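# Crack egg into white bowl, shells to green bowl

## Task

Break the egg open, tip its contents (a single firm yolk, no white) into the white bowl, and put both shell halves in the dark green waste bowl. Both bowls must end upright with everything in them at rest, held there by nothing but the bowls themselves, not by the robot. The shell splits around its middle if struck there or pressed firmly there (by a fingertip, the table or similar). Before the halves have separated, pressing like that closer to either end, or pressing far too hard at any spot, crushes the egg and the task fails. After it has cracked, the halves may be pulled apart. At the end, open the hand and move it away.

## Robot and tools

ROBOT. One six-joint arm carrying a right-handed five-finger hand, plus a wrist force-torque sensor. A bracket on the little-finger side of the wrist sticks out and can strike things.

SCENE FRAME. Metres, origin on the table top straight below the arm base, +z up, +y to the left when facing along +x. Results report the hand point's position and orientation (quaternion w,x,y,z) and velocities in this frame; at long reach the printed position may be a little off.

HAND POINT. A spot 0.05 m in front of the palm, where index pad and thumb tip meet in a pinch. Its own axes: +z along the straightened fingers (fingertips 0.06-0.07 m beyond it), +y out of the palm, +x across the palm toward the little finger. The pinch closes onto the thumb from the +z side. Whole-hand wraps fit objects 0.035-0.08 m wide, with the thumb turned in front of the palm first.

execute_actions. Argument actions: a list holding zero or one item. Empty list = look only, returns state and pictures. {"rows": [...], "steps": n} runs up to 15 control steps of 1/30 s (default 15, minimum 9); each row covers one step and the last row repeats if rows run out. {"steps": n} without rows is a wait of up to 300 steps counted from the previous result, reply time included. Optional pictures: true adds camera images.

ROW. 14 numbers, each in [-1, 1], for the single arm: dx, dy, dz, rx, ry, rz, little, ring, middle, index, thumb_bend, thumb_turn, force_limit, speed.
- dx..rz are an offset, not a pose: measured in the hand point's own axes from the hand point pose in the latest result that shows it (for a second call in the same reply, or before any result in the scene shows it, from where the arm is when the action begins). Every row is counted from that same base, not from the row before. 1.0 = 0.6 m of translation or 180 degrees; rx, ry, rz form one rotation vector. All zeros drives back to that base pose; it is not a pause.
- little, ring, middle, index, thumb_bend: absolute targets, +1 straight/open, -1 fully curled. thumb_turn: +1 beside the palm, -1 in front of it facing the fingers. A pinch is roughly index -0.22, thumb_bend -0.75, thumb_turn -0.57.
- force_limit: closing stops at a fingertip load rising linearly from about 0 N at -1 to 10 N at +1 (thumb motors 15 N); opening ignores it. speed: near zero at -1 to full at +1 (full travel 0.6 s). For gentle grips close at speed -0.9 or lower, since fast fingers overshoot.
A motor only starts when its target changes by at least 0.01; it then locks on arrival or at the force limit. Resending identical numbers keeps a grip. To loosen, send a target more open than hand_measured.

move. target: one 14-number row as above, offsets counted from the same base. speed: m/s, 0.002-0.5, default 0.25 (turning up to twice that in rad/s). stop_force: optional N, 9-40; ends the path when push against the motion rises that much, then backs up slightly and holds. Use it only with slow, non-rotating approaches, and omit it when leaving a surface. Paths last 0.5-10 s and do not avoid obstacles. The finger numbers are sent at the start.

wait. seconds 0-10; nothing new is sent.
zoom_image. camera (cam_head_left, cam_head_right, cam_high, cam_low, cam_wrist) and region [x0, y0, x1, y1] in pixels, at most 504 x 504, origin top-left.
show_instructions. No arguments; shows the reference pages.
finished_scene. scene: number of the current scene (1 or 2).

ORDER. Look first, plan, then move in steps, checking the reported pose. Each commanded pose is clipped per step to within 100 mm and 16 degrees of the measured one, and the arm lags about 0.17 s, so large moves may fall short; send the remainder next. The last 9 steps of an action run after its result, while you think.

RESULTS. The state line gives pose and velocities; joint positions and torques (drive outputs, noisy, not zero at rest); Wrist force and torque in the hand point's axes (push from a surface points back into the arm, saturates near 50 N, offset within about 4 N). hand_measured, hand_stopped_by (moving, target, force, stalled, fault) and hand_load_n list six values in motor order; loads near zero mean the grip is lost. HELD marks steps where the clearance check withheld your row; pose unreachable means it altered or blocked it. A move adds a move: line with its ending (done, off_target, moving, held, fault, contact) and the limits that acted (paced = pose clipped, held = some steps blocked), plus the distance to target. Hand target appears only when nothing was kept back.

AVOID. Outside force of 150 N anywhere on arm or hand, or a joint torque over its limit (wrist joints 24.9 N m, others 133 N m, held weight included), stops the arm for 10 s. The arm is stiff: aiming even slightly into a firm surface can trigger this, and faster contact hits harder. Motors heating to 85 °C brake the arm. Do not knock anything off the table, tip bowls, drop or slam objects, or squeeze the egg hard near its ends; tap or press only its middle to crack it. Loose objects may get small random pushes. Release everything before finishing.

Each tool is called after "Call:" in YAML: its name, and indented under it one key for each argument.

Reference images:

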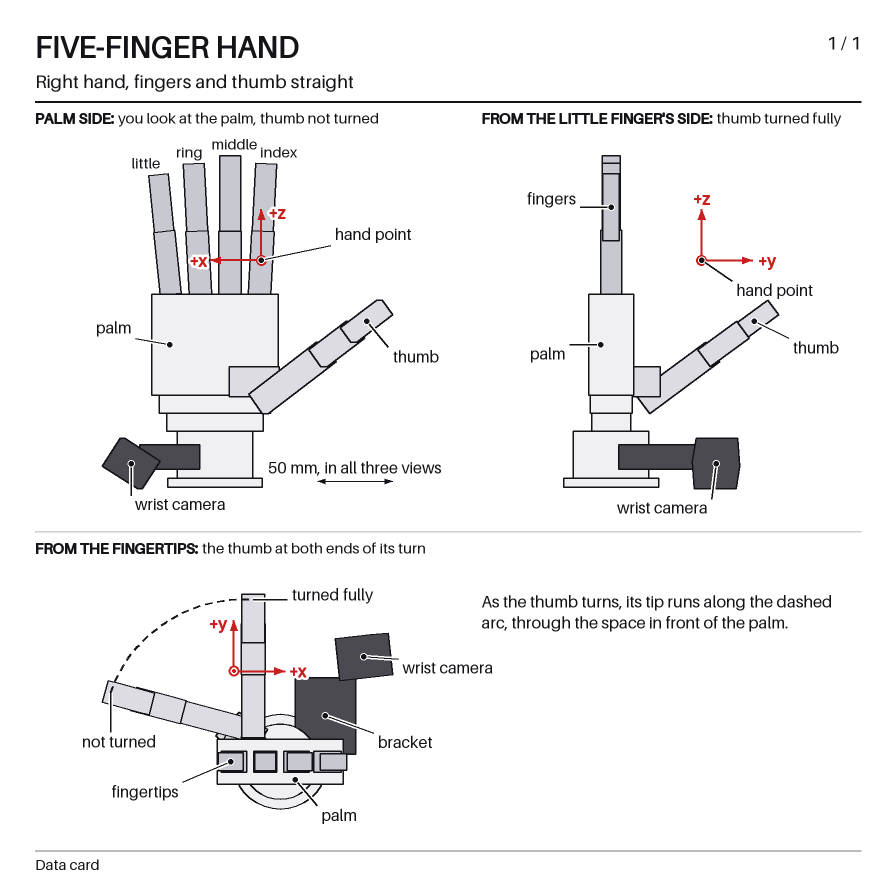

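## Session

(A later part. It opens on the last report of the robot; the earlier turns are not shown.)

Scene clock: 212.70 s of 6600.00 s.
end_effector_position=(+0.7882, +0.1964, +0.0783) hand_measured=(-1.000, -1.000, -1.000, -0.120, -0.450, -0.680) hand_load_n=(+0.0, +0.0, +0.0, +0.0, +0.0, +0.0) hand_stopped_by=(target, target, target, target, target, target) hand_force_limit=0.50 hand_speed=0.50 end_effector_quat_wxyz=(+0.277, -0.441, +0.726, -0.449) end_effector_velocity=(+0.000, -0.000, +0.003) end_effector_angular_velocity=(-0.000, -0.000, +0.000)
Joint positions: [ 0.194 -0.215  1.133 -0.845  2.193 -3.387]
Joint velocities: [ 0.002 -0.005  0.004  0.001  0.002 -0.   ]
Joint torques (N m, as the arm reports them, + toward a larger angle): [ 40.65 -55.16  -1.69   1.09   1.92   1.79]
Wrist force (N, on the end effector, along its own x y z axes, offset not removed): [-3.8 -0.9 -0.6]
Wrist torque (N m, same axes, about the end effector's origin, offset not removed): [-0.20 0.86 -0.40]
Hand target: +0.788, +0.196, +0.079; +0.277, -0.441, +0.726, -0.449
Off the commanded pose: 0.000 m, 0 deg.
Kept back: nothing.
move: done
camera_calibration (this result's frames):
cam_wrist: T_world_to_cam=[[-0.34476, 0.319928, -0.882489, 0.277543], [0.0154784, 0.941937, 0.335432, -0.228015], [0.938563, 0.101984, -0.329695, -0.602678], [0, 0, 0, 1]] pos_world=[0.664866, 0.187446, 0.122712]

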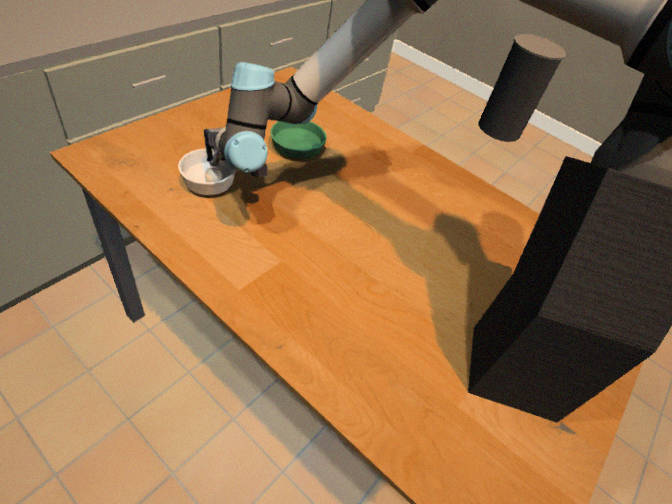

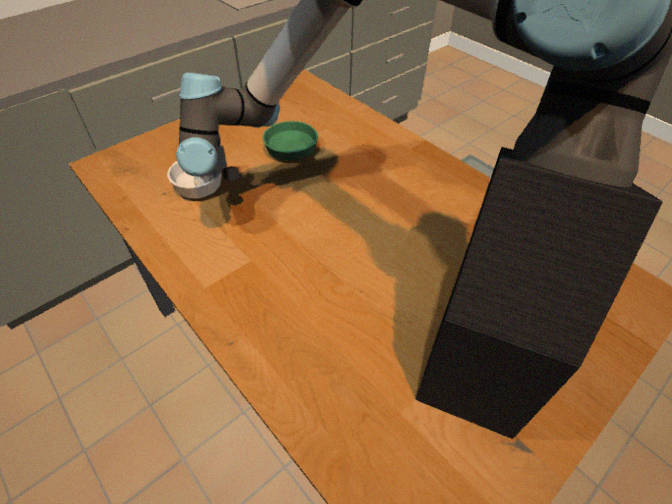

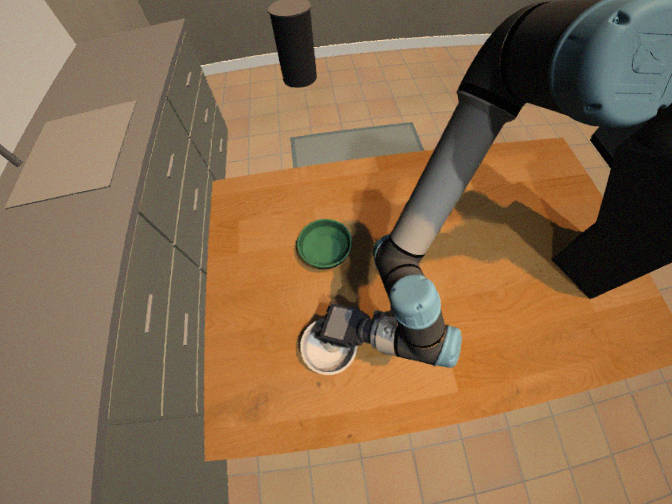

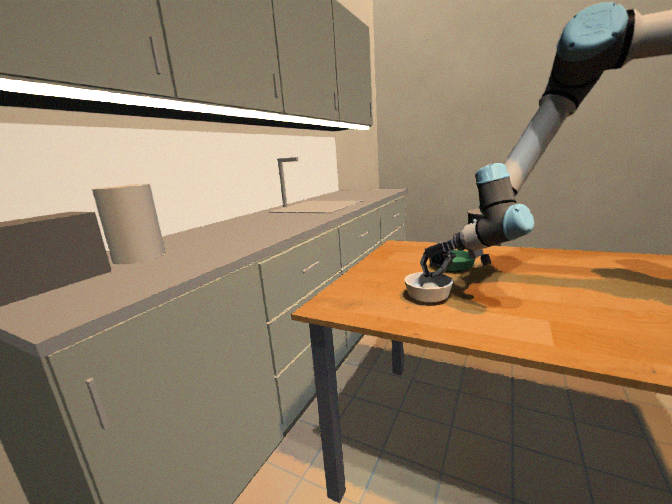

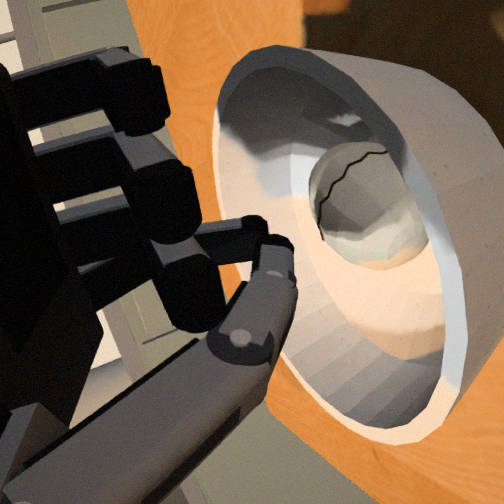

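Call:
move:
  target: [0.021,0.028,0.009,0,0.06,0.03,-1,-1,-1,-0.12,-0.45,-0.68,0.5,0.5]
  speed: 0.05

Call:
move:
  target: [0,0.012,0.006,0,0,0,-1,-1,-1,-0.12,-0.45,-0.68,0.5,0.5]
  speed: 0.003
  stop_force: 9

Call:
move:
  target: [-0.017,-0.0015,-0.0008,0,0,0,-1,-1,-1,-0.12,-0.45,-0.68,0.5,0.5]
  speed: 0.006

Scene clock: 215.60 s of 6600.00 s.
end_effector_position=(+0.7801, +0.1866, +0.0609) hand_measured=(-1.000, -1.000, -1.000, -0.120, -0.450, -0.680) hand_load_n=(+0.0, +0.0, +0.0, +0.0, +0.0, +0.0) hand_stopped_by=(target, target, target, target, target, target) hand_force_limit=0.50 hand_speed=0.50 end_effector_quat_wxyz=(+0.228, -0.363, +0.769, -0.475) end_effector_velocity=(-0.000, -0.000, -0.001) end_effector_angular_velocity=(+0.000, -0.001, -0.014)
Joint positions: [ 0.22  -0.141  1.034 -0.872  2.402 -3.327]
Joint velocities: [ 0.002  0.006 -0.01  -0.     0.014  0.004]
Joint torques (N m, as the arm reports them, + toward a larger angle): [ 39.82 -40.74 -12.14  -1.09   2.14   1.7 ]
Wrist force (N, on the end effector, along its own x y z axes, offset not removed): [0.5 7.8 -0.5]
Wrist torque (N m, same axes, about the end effector's origin, offset not removed): [1.24 -0.10 0.23]
Hand target: +0.780, +0.187, +0.061; +0.228, -0.362, +0.769, -0.475
Off the commanded pose: 0.000 m, 0 deg.
Kept back: nothing.
move: done
camera_calibration (this result's frames):
cam_wrist: T_world_to_cam=[[-0.271423, 0.385734, -0.881782, 0.192998], [0.210863, 0.917749, 0.336562, -0.360814], [0.939077, -0.0945846, -0.330436, -0.563489], [0, 0, 0, 1]] pos_world=[0.657627, 0.203393, 0.105422]

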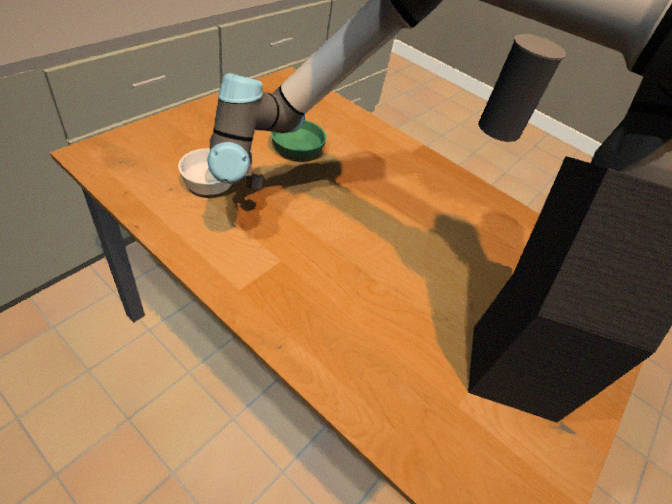

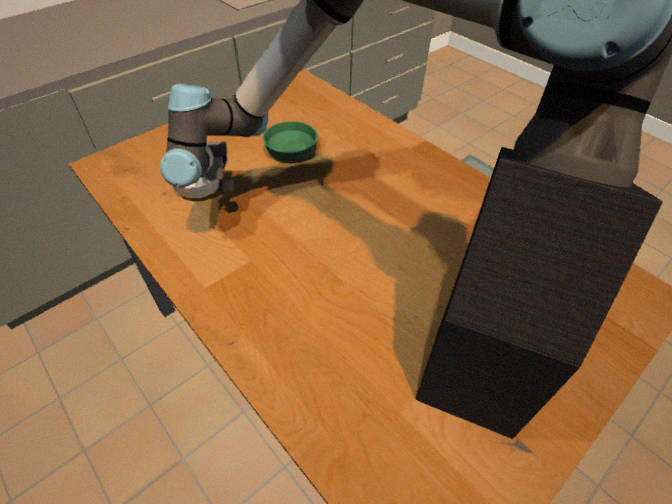

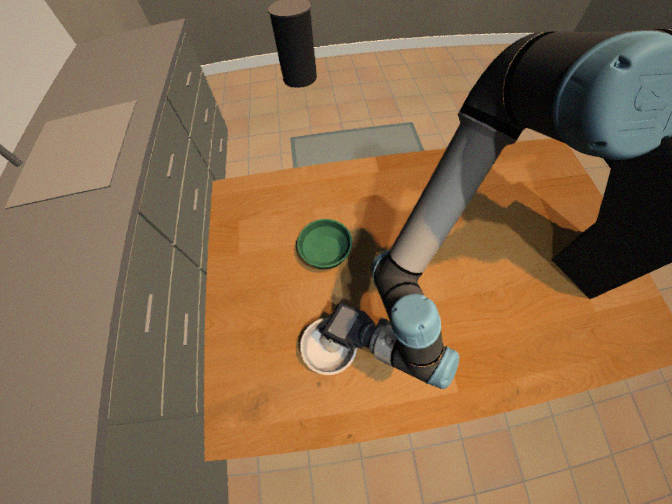

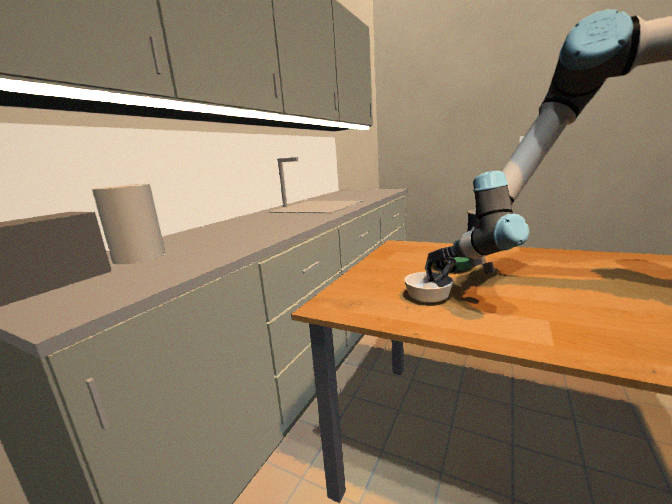

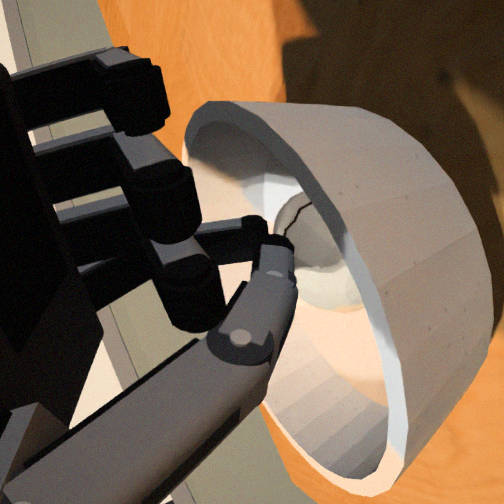

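Scene clock: 216.80 s of 6600.00 s.
end_effector_position=(+0.7803, +0.1866, +0.0585) hand_measured=(-1.000, -1.000, -1.000, -0.120, -0.450, -0.680) hand_load_n=(+0.0, +0.0, +0.0, -1.0, +0.0, +0.0) hand_stopped_by=(target, target, target, target, target, target) hand_force_limit=0.50 hand_speed=0.50 end_effector_quat_wxyz=(+0.228, -0.363, +0.769, -0.475) end_effector_velocity=(+0.001, -0.000, +0.002) end_effector_angular_velocity=(+0.000, -0.001, +0.001)
Joint positions: [ 0.218 -0.136  1.029 -0.873  2.4   -3.327]
Joint velocities: [ 0.    -0.003  0.003 -0.    -0.001  0.   ]
Joint torques (N m, as the arm reports them, + toward a larger angle): [ 21.7  -48.28   1.89   0.8    0.62  -1.73]
Wrist force (N, on the end effector, along its own x y z axes, offset not removed): [3.0 -7.8 -4.9]
Wrist torque (N m, same axes, about the end effector's origin, offset not removed): [0.33 -0.34 0.26]
Hand target: +0.780, +0.187, +0.059; +0.228, -0.363, +0.769, -0.475
Off the commanded pose: 0.006 m, 0 deg.
Kept back: nothing.
move: contact
camera_calibration (this result's frames):
cam_wrist: T_world_to_cam=[[-0.271146, 0.385788, -0.881843, 0.190672], [0.210859, 0.917718, 0.336649, -0.359967], [0.939159, -0.0946635, -0.330182, -0.564504], [0, 0, 0, 1]] pos_world=[0.657761, 0.203352, 0.102937]

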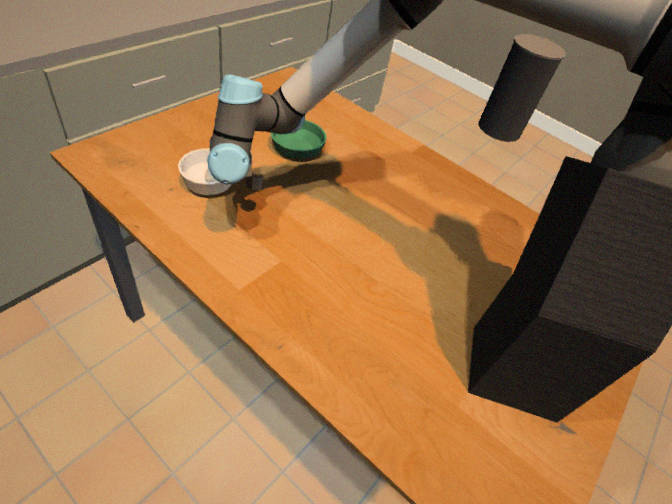

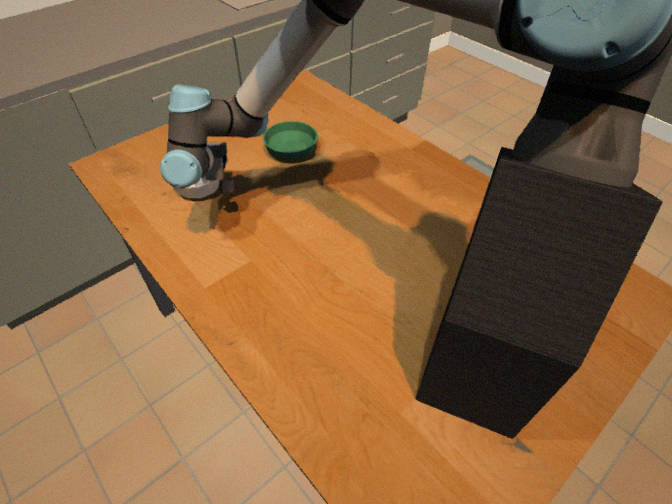

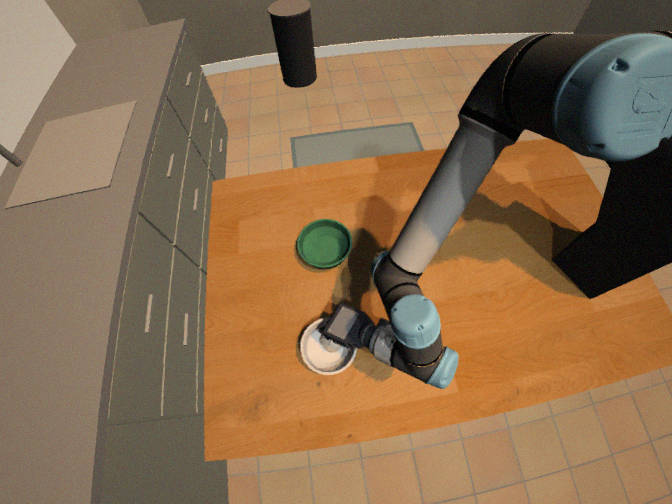

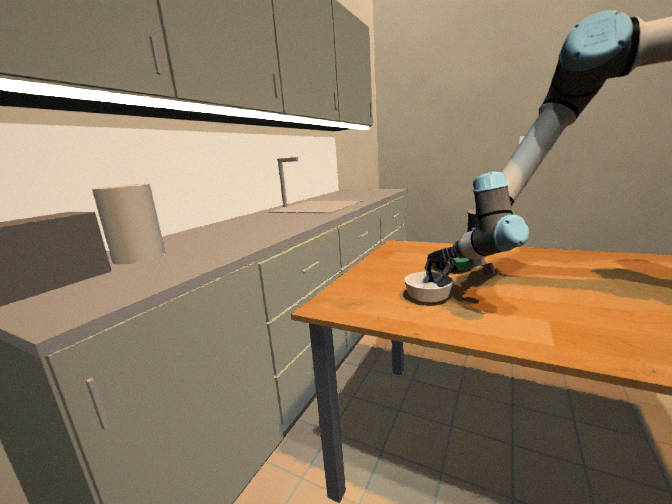

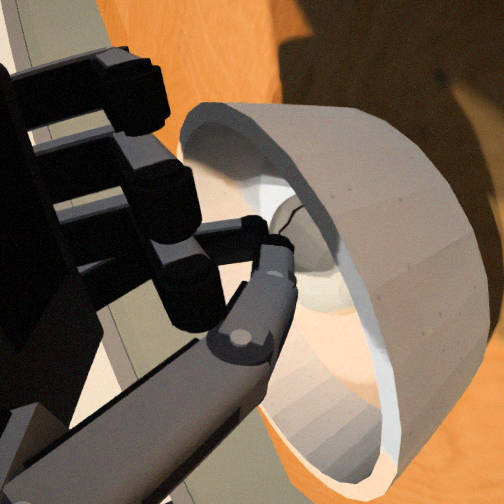

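Scene clock: 218.73 s of 6600.00 s.
end_effector_position=(+0.7866, +0.1944, +0.0595) hand_measured=(-1.000, -1.000, -1.000, -0.120, -0.450, -0.680) hand_load_n=(+0.0, +0.0, +0.0, -0.5, +0.0, +0.0) hand_stopped_by=(target, target, target, target, target, target) hand_force_limit=0.50 hand_speed=0.50 end_effector_quat_wxyz=(+0.228, -0.363, +0.769, -0.475) end_effector_velocity=(+0.001, +0.001, +0.000) end_effector_angular_velocity=(+0.000, -0.001, -0.001)
Joint positions: [ 0.229 -0.118  0.986 -0.847  2.411 -3.327]
Joint velocities: [ 0.001  0.002 -0.007  0.003  0.002  0.   ]
Joint torques (N m, as the arm reports them, + toward a larger angle): [ 40.18 -37.99 -12.59   1.64   2.11   1.45]
Wrist force (N, on the end effector, along its own x y z axes, offset not removed): [-2.8 0.6 -0.7]
Wrist torque (N m, same axes, about the end effector's origin, offset not removed): [0.26 0.52 0.00]
Hand target: +0.787, +0.194, +0.060; +0.228, -0.363, +0.769, -0.475
Off the commanded pose: 0.000 m, 0 deg.
Kept back: nothing.
move: done
camera_calibration (this result's frames):
cam_wrist: T_world_to_cam=[[-0.271174, 0.385782, -0.881837, 0.19032], [0.210848, 0.917722, 0.336644, -0.368815], [0.939153, -0.0946444, -0.330204, -0.569331], [0, 0, 0, 1]] pos_world=[0.664063, 0.211164, 0.103995]

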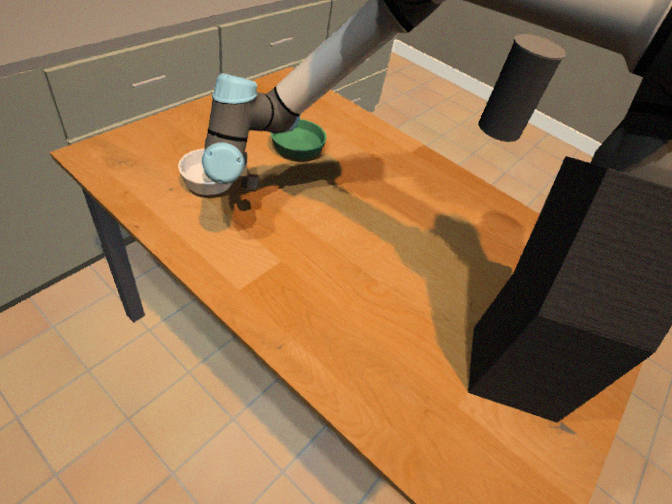

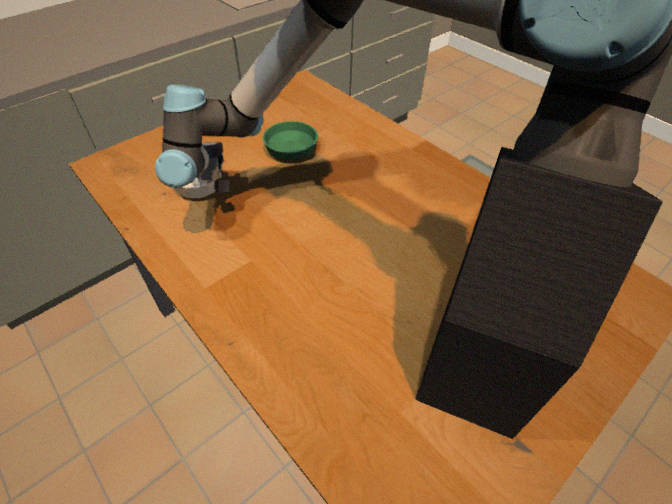

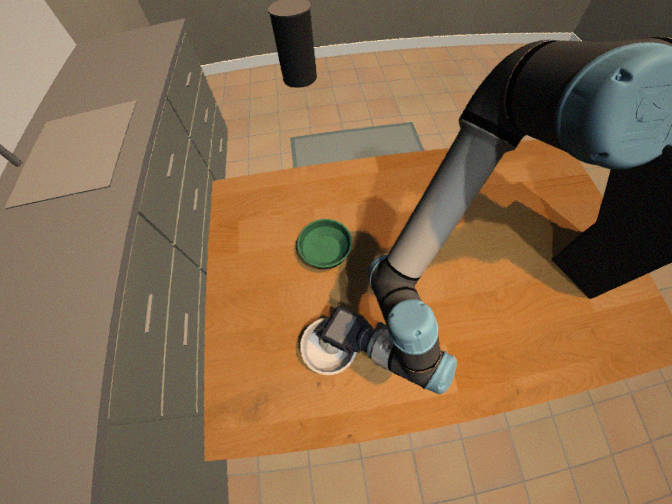

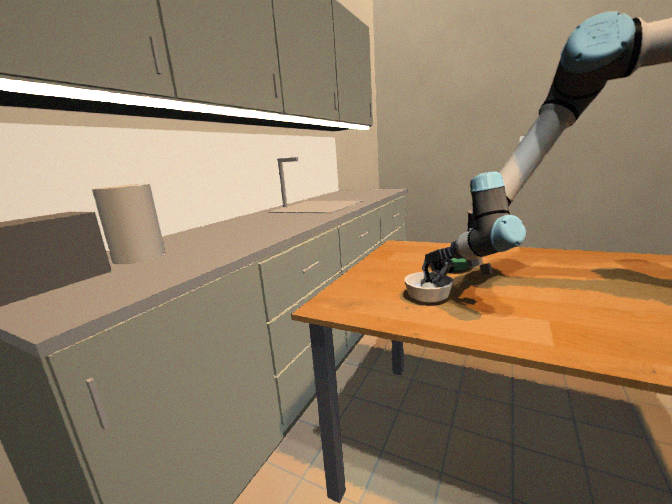

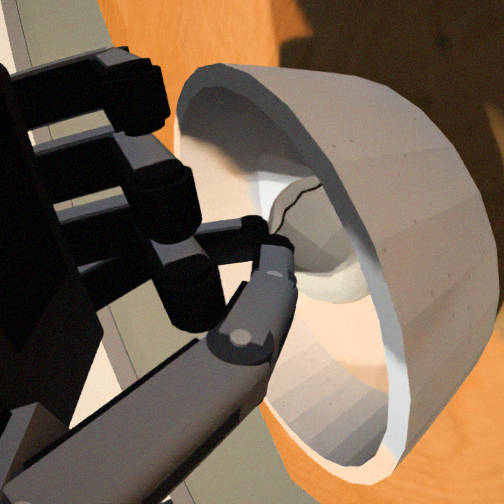

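Press and spread.

Call:
move:
  target: [-0.003,0.006,0.003,0,0,0,-1,-1,-1,-0.12,-0.45,-0.68,0.5,0.5]
  speed: 0.002
  stop_force: 18

Call:
execute_actions:
  actions:
    - {"rows":[[0,0.0008,0.0004,0,0,0,-1,-1,-1,-0.04,-0.3,-0.68,0.5,-0.92]],"steps":15}

Call:
wait:
  seconds: 1

Scene clock: 220.27 s of 6600.00 s.
end_effector_position=(+0.7871, +0.1950, +0.0584) hand_measured=(-1.000, -1.000, -1.000, -0.120, -0.450, -0.680) hand_load_n=(+0.0, +0.0, +0.0, -1.5, +0.0, +0.0) hand_stopped_by=(target, target, target, target, target, target) hand_force_limit=0.50 hand_speed=0.50 end_effector_quat_wxyz=(+0.228, -0.363, +0.769, -0.475) end_effector_velocity=(-0.000, -0.000, +0.001) end_effector_angular_velocity=(-0.000, +0.001, +0.001)
Joint positions: [ 0.229 -0.114  0.981 -0.846  2.411 -3.327]
Joint velocities: [-0.    -0.002  0.003 -0.    -0.001 -0.   ]
Joint torques (N m, as the arm reports them, + toward a larger angle): [ 15.22 -37.88   5.23   3.98  -0.77   0.91]
Wrist force (N, on the end effector, along its own x y z axes, offset not removed): [-0.7 -22.8 -9.7]
Wrist torque (N m, same axes, about the end effector's origin, offset not removed): [0.36 0.50 -0.27]
Hand target: +0.787, +0.195, +0.058; +0.228, -0.363, +0.769, -0.475
Off the commanded pose: 0.003 m, 0 deg.
Kept back: nothing.
move: contact
camera_calibration (this result's frames):
cam_wrist: T_world_to_cam=[[-0.270957, 0.385831, -0.881883, 0.189031], [0.210759, 0.917704, 0.336748, -0.368994], [0.939235, -0.0946209, -0.329976, -0.570256], [0, 0, 0, 1]] pos_world=[0.664593, 0.211735, 0.10279]

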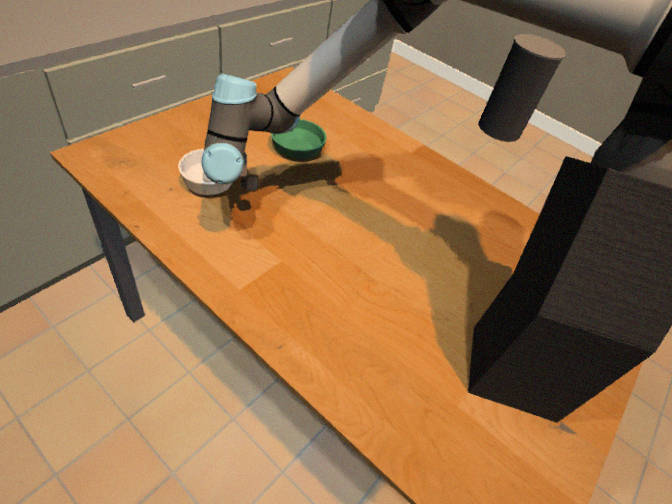

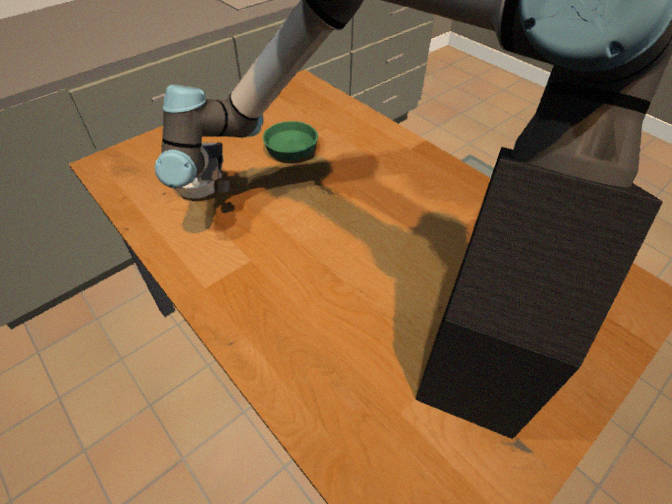

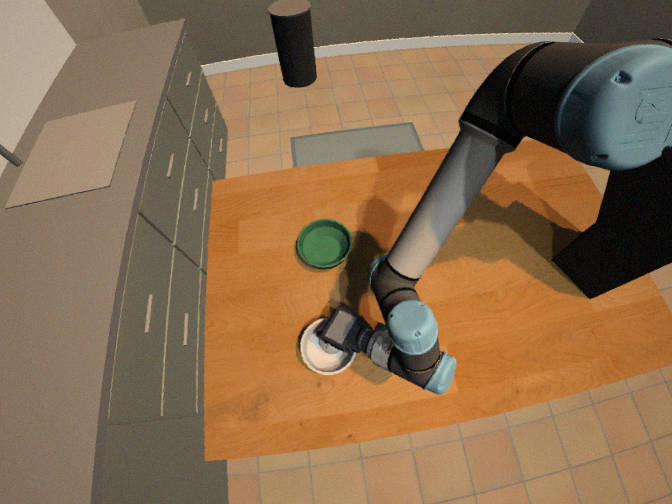

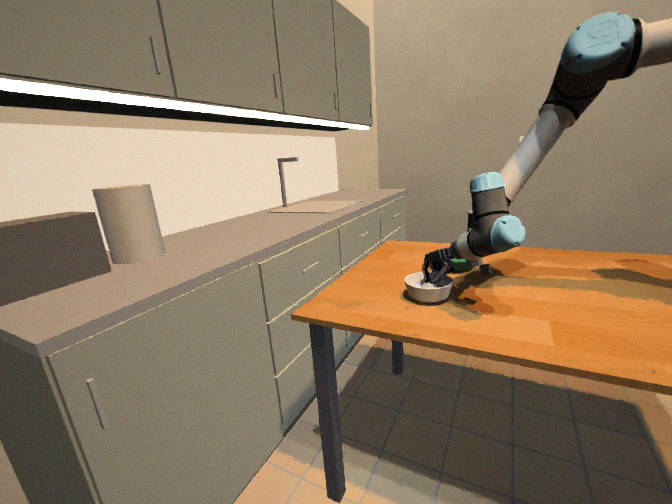

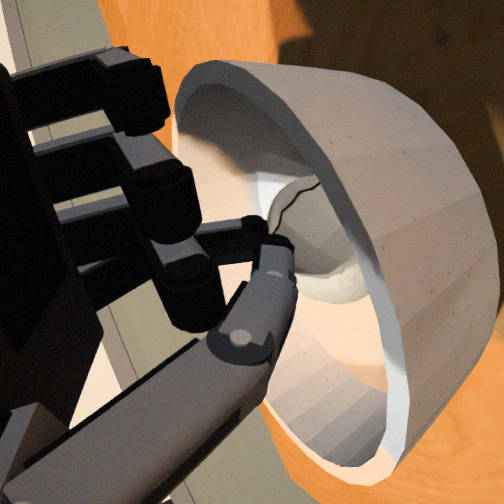

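Scene clock: 220.47 s of 6600.00 s.
end_effector_position=(+0.7871, +0.1950, +0.0581) hand_measured=(-1.000, -1.000, -1.000, -0.108, -0.442, -0.680) hand_load_n=(+0.0, +0.0, +0.0, -2.0, +0.0, +0.0) hand_stopped_by=(target, target, target, moving, moving, target) hand_force_limit=0.50 hand_speed=-0.92 end_effector_quat_wxyz=(+0.228, -0.363, +0.769, -0.475) end_effector_velocity=(+0.001, +0.000, -0.001) end_effector_angular_velocity=(+0.000, -0.002, +0.000)
Joint positions: [ 0.228 -0.114  0.98  -0.846  2.41  -3.327]
Joint velocities: [-0.001  0.003 -0.005 -0.    -0.002 -0.   ]
Joint torques (N m, as the arm reports them, + toward a larger angle): [  5.54 -19.12  -4.09   3.12  -1.16   0.83]
Wrist force (N, on the end effector, along its own x y z axes, offset not removed): [0.2 -24.4 -11.5]
Wrist torque (N m, same axes, about the end effector's origin, offset not removed): [0.83 0.11 0.13]
Steps of this call (steps 1 to 6: the first 6 steps of this action). Readings (end_effector_position | what the end effector reports):
1: (+0.7871, +0.1949, +0.0584) | hand_measured=(-1.000, -1.000, -1.000, -0.120, -0.450, -0.680) hand_load_n=(+0.0, +0.0, +0.0, -1.5, +0.0, +0.0) hand_stopped_by=(target, target, target, moving, moving, target) hand_force_limit=0.50 hand_speed=-0.92
2: (+0.7871, +0.1950, +0.0583) | hand_measured=(-1.000, -1.000, -1.000, -0.120, -0.450, -0.680) hand_load_n=(+0.0, +0.0, +0.0, -1.5, +0.0, +0.0) hand_stopped_by=(target, target, target, moving, moving, target) hand_force_limit=0.50 hand_speed=-0.92
4: (+0.7871, +0.1950, +0.0582) | hand_measured=(-1.000, -1.000, -1.000, -0.116, -0.448, -0.680) hand_load_n=(+0.0, +0.0, +0.0, -2.0, +0.0, +0.0) hand_stopped_by=(target, target, target, moving, moving, target) hand_force_limit=0.50 hand_speed=-0.92
6: the state above

Scene clock: 221.77 s of 6600.00 s.
end_effector_position=(+0.7871, +0.1950, +0.0578) hand_measured=(-1.000, -1.000, -1.000, -0.040, -0.334, -0.680) hand_load_n=(+0.0, +0.0, +0.0, +0.5, -2.5, +0.0) hand_stopped_by=(target, target, target, target, moving, target) hand_force_limit=0.50 hand_speed=-0.92 end_effector_quat_wxyz=(+0.228, -0.363, +0.769, -0.475) end_effector_velocity=(+0.000, -0.000, +0.000) end_effector_angular_velocity=(+0.000, -0.001, -0.000)
Joint positions: [ 0.228 -0.113  0.98  -0.846  2.41  -3.327]
Joint velocities: [ 0.    -0.001  0.    -0.001 -0.     0.   ]
Joint torques (N m, as the arm reports them, + toward a larger angle): [  5.91 -16.01  -0.75   6.72  -0.7   -1.01]
Wrist force (N, on the end effector, along its own x y z axes, offset not removed): [5.5 -28.1 -13.5]
Wrist torque (N m, same axes, about the end effector's origin, offset not removed): [1.19 -0.54 0.46]
Hand target: +0.787, +0.195, +0.058; +0.228, -0.363, +0.769, -0.475
Off the commanded pose: 0.000 m, 0 deg.
Kept back: nothing.
Steps of this call (steps 1 to 9: the last 9 steps of your previous action; steps 10 to 39: nothing new was sent). Readings (end_effector_position | what the end effector reports):
1: (+0.7872, +0.1950, +0.0580) | hand_measured=(-1.000, -1.000, -1.000, -0.104, -0.440, -0.680) hand_load_n=(+0.0, +0.0, +0.0, -2.0, +0.0, +0.0) hand_stopped_by=(target, target, target, moving, moving, target) hand_force_limit=0.50 hand_speed=-0.92
2: (+0.7872, +0.1950, +0.0580) | hand_measured=(-1.000, -1.000, -1.000, -0.098, -0.436, -0.680) hand_load_n=(+0.0, +0.0, +0.0, -2.0, -0.5, +0.0) hand_stopped_by=(target, target, target, moving, moving, target) hand_force_limit=0.50 hand_speed=-0.92
4: (+0.7872, +0.1950, +0.0580) | hand_measured=(-1.000, -1.000, -1.000, -0.090, -0.432, -0.680) hand_load_n=(+0.0, +0.0, +0.0, -2.0, -1.0, +0.0) hand_stopped_by=(target, target, target, moving, moving, target) hand_force_limit=0.50 hand_speed=-0.92
8: (+0.7872, +0.1950, +0.0579) | hand_measured=(-1.000, -1.000, -1.000, -0.072, -0.422, -0.680) hand_load_n=(+0.0, +0.0, +0.0, -1.5, -2.0, +0.0) hand_stopped_by=(target, target, target, moving, moving, target) hand_force_limit=0.50 hand_speed=-0.92
39: the state above
camera_calibration (this result's frames):
cam_wrist: T_world_to_cam=[[-0.270926, 0.38585, -0.881884, 0.188533], [0.21077, 0.917695, 0.336767, -0.368822], [0.939242, -0.0946354, -0.329953, -0.570444], [0, 0, 0, 1]] pos_world=[0.6646, 0.211736, 0.102252]

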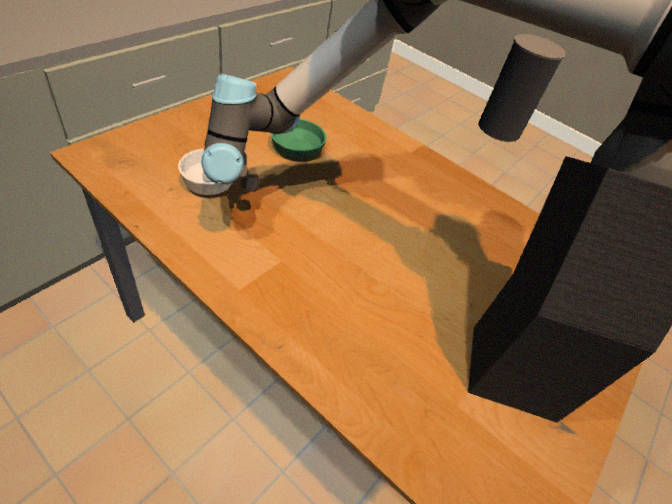

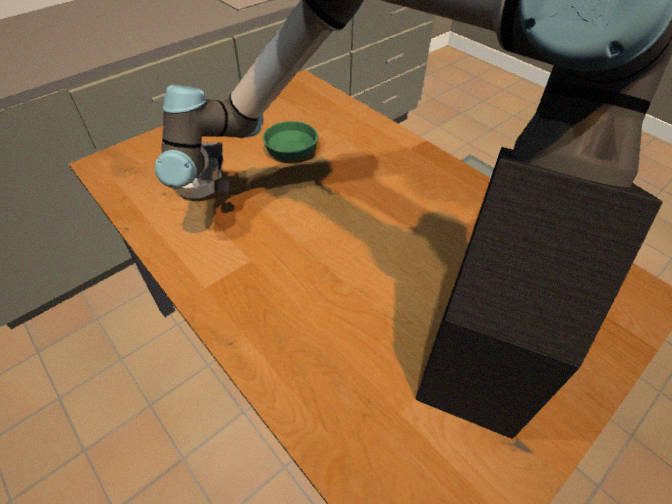

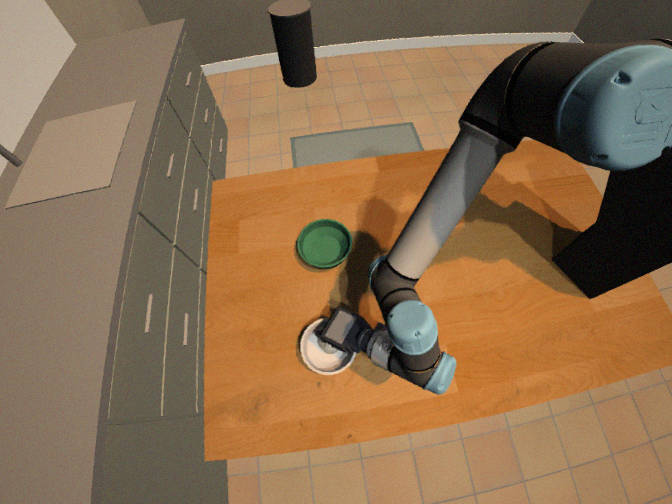

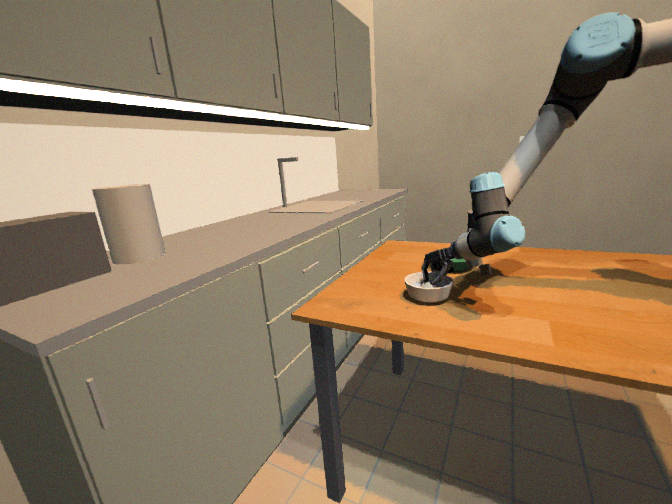

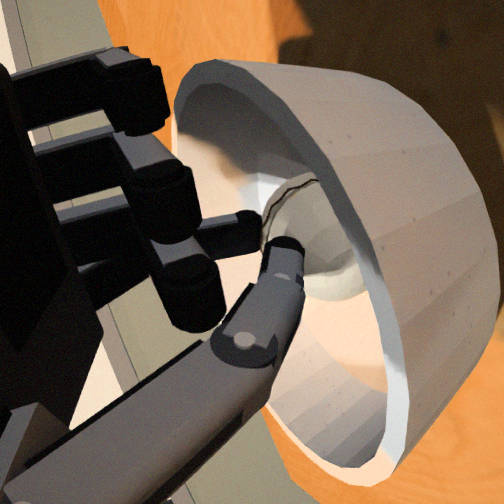

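Call:
move:
  target: [0,0,0,0,0,0,-1,-1,-1,0.05,-0.18,-0.68,0.5,-0.92]

Call:
zoom_image:
  camera: "cam_wrist"
  region: [200,130,400,330]

Scene clock: 224.17 s of 6600.00 s.
end_effector_position=(+0.7871, +0.1949, +0.0578) hand_measured=(-1.000, -1.000, -1.000, +0.050, -0.204, -0.680) hand_load_n=(+0.0, +0.0, +0.0, +0.0, -15.5, +1.5) hand_stopped_by=(target, target, target, target, stalled, target) hand_force_limit=0.50 hand_speed=-0.92 end_effector_quat_wxyz=(+0.228, -0.363, +0.769, -0.475) end_effector_velocity=(-0.000, -0.000, -0.000) end_effector_angular_velocity=(-0.000, +0.002, -0.001)
Joint positions: [ 0.228 -0.113  0.98  -0.846  2.41  -3.327]
Joint velocities: [ 0.    -0.     0.     0.001  0.002 -0.   ]
Joint torques (N m, as the arm reports them, + toward a larger angle): [ 13.94 -36.83  -1.01   1.45  -0.64  -1.03]
Wrist force (N, on the end effector, along its own x y z axes, offset not removed): [3.9 -23.8 -17.1]
Wrist torque (N m, same axes, about the end effector's origin, offset not removed): [-0.25 -0.03 0.12]
Hand target: +0.787, +0.195, +0.058; +0.228, -0.363, +0.769, -0.475
Off the commanded pose: 0.000 m, 0 deg.
Kept back: nothing.
move: done
camera_calibration (this result's frames):
cam_wrist: T_world_to_cam=[[-0.270889, 0.385858, -0.881892, 0.188524], [0.210792, 0.917688, 0.336772, -0.368824], [0.939248, -0.0946676, -0.329927, -0.570458], [0, 0, 0, 1]] pos_world=[0.664615, 0.211719, 0.102257]

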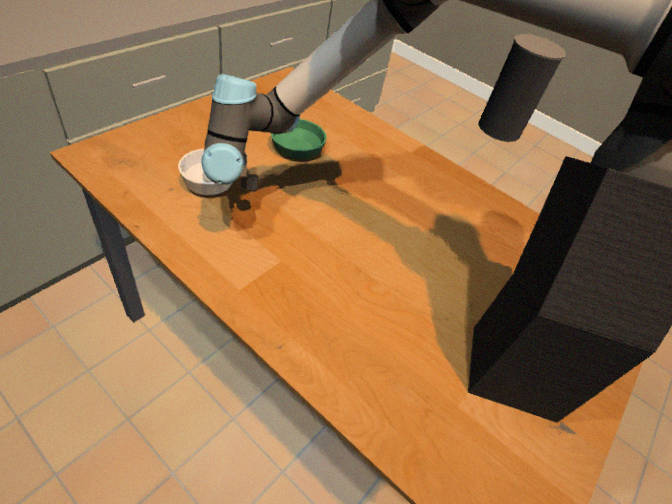

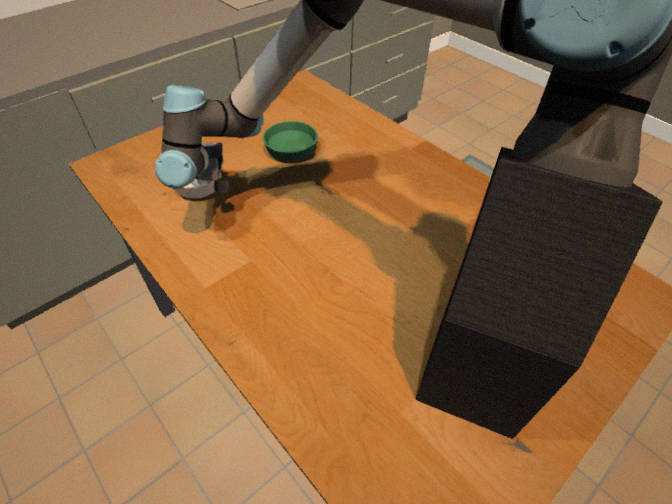

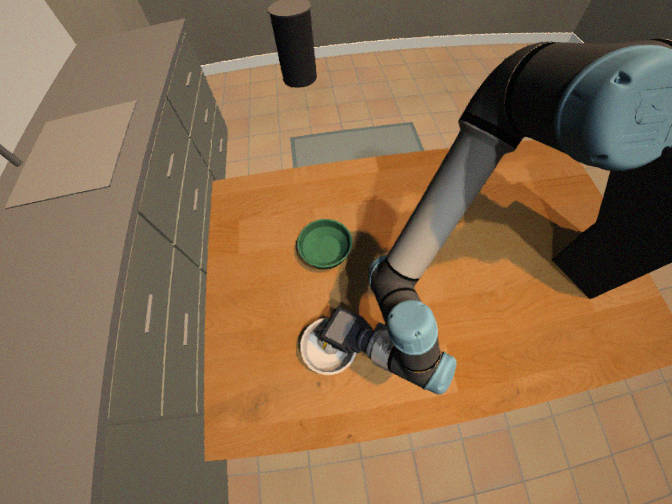

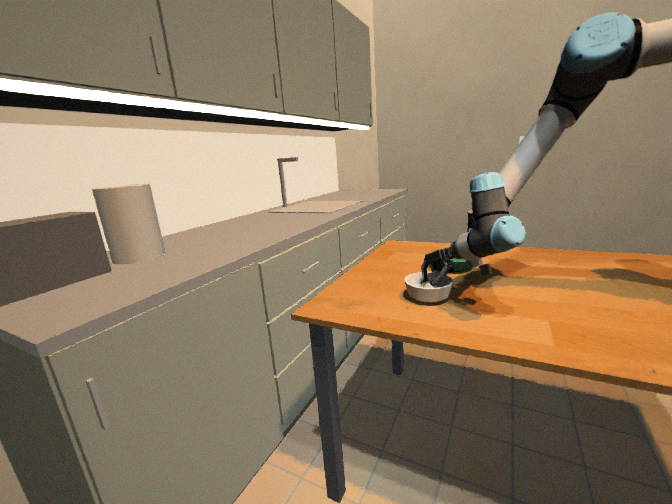

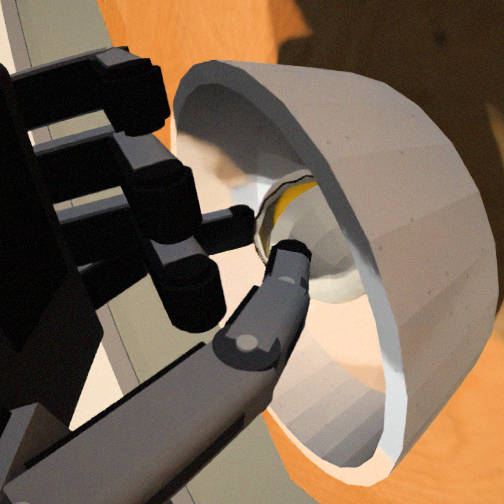

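Region (200, 130, 400, 330) of cam_wrist's 504x504 image, scaled by 2.520, with more detail than that image has.

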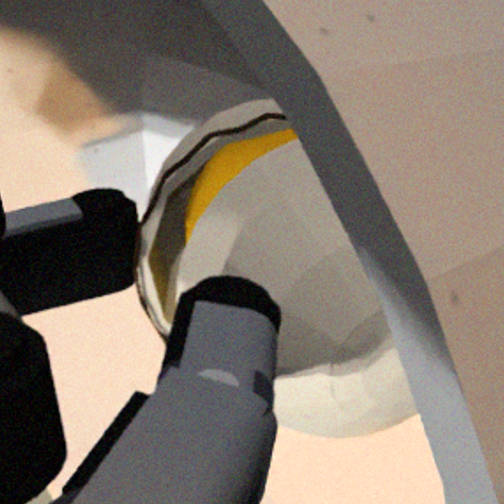

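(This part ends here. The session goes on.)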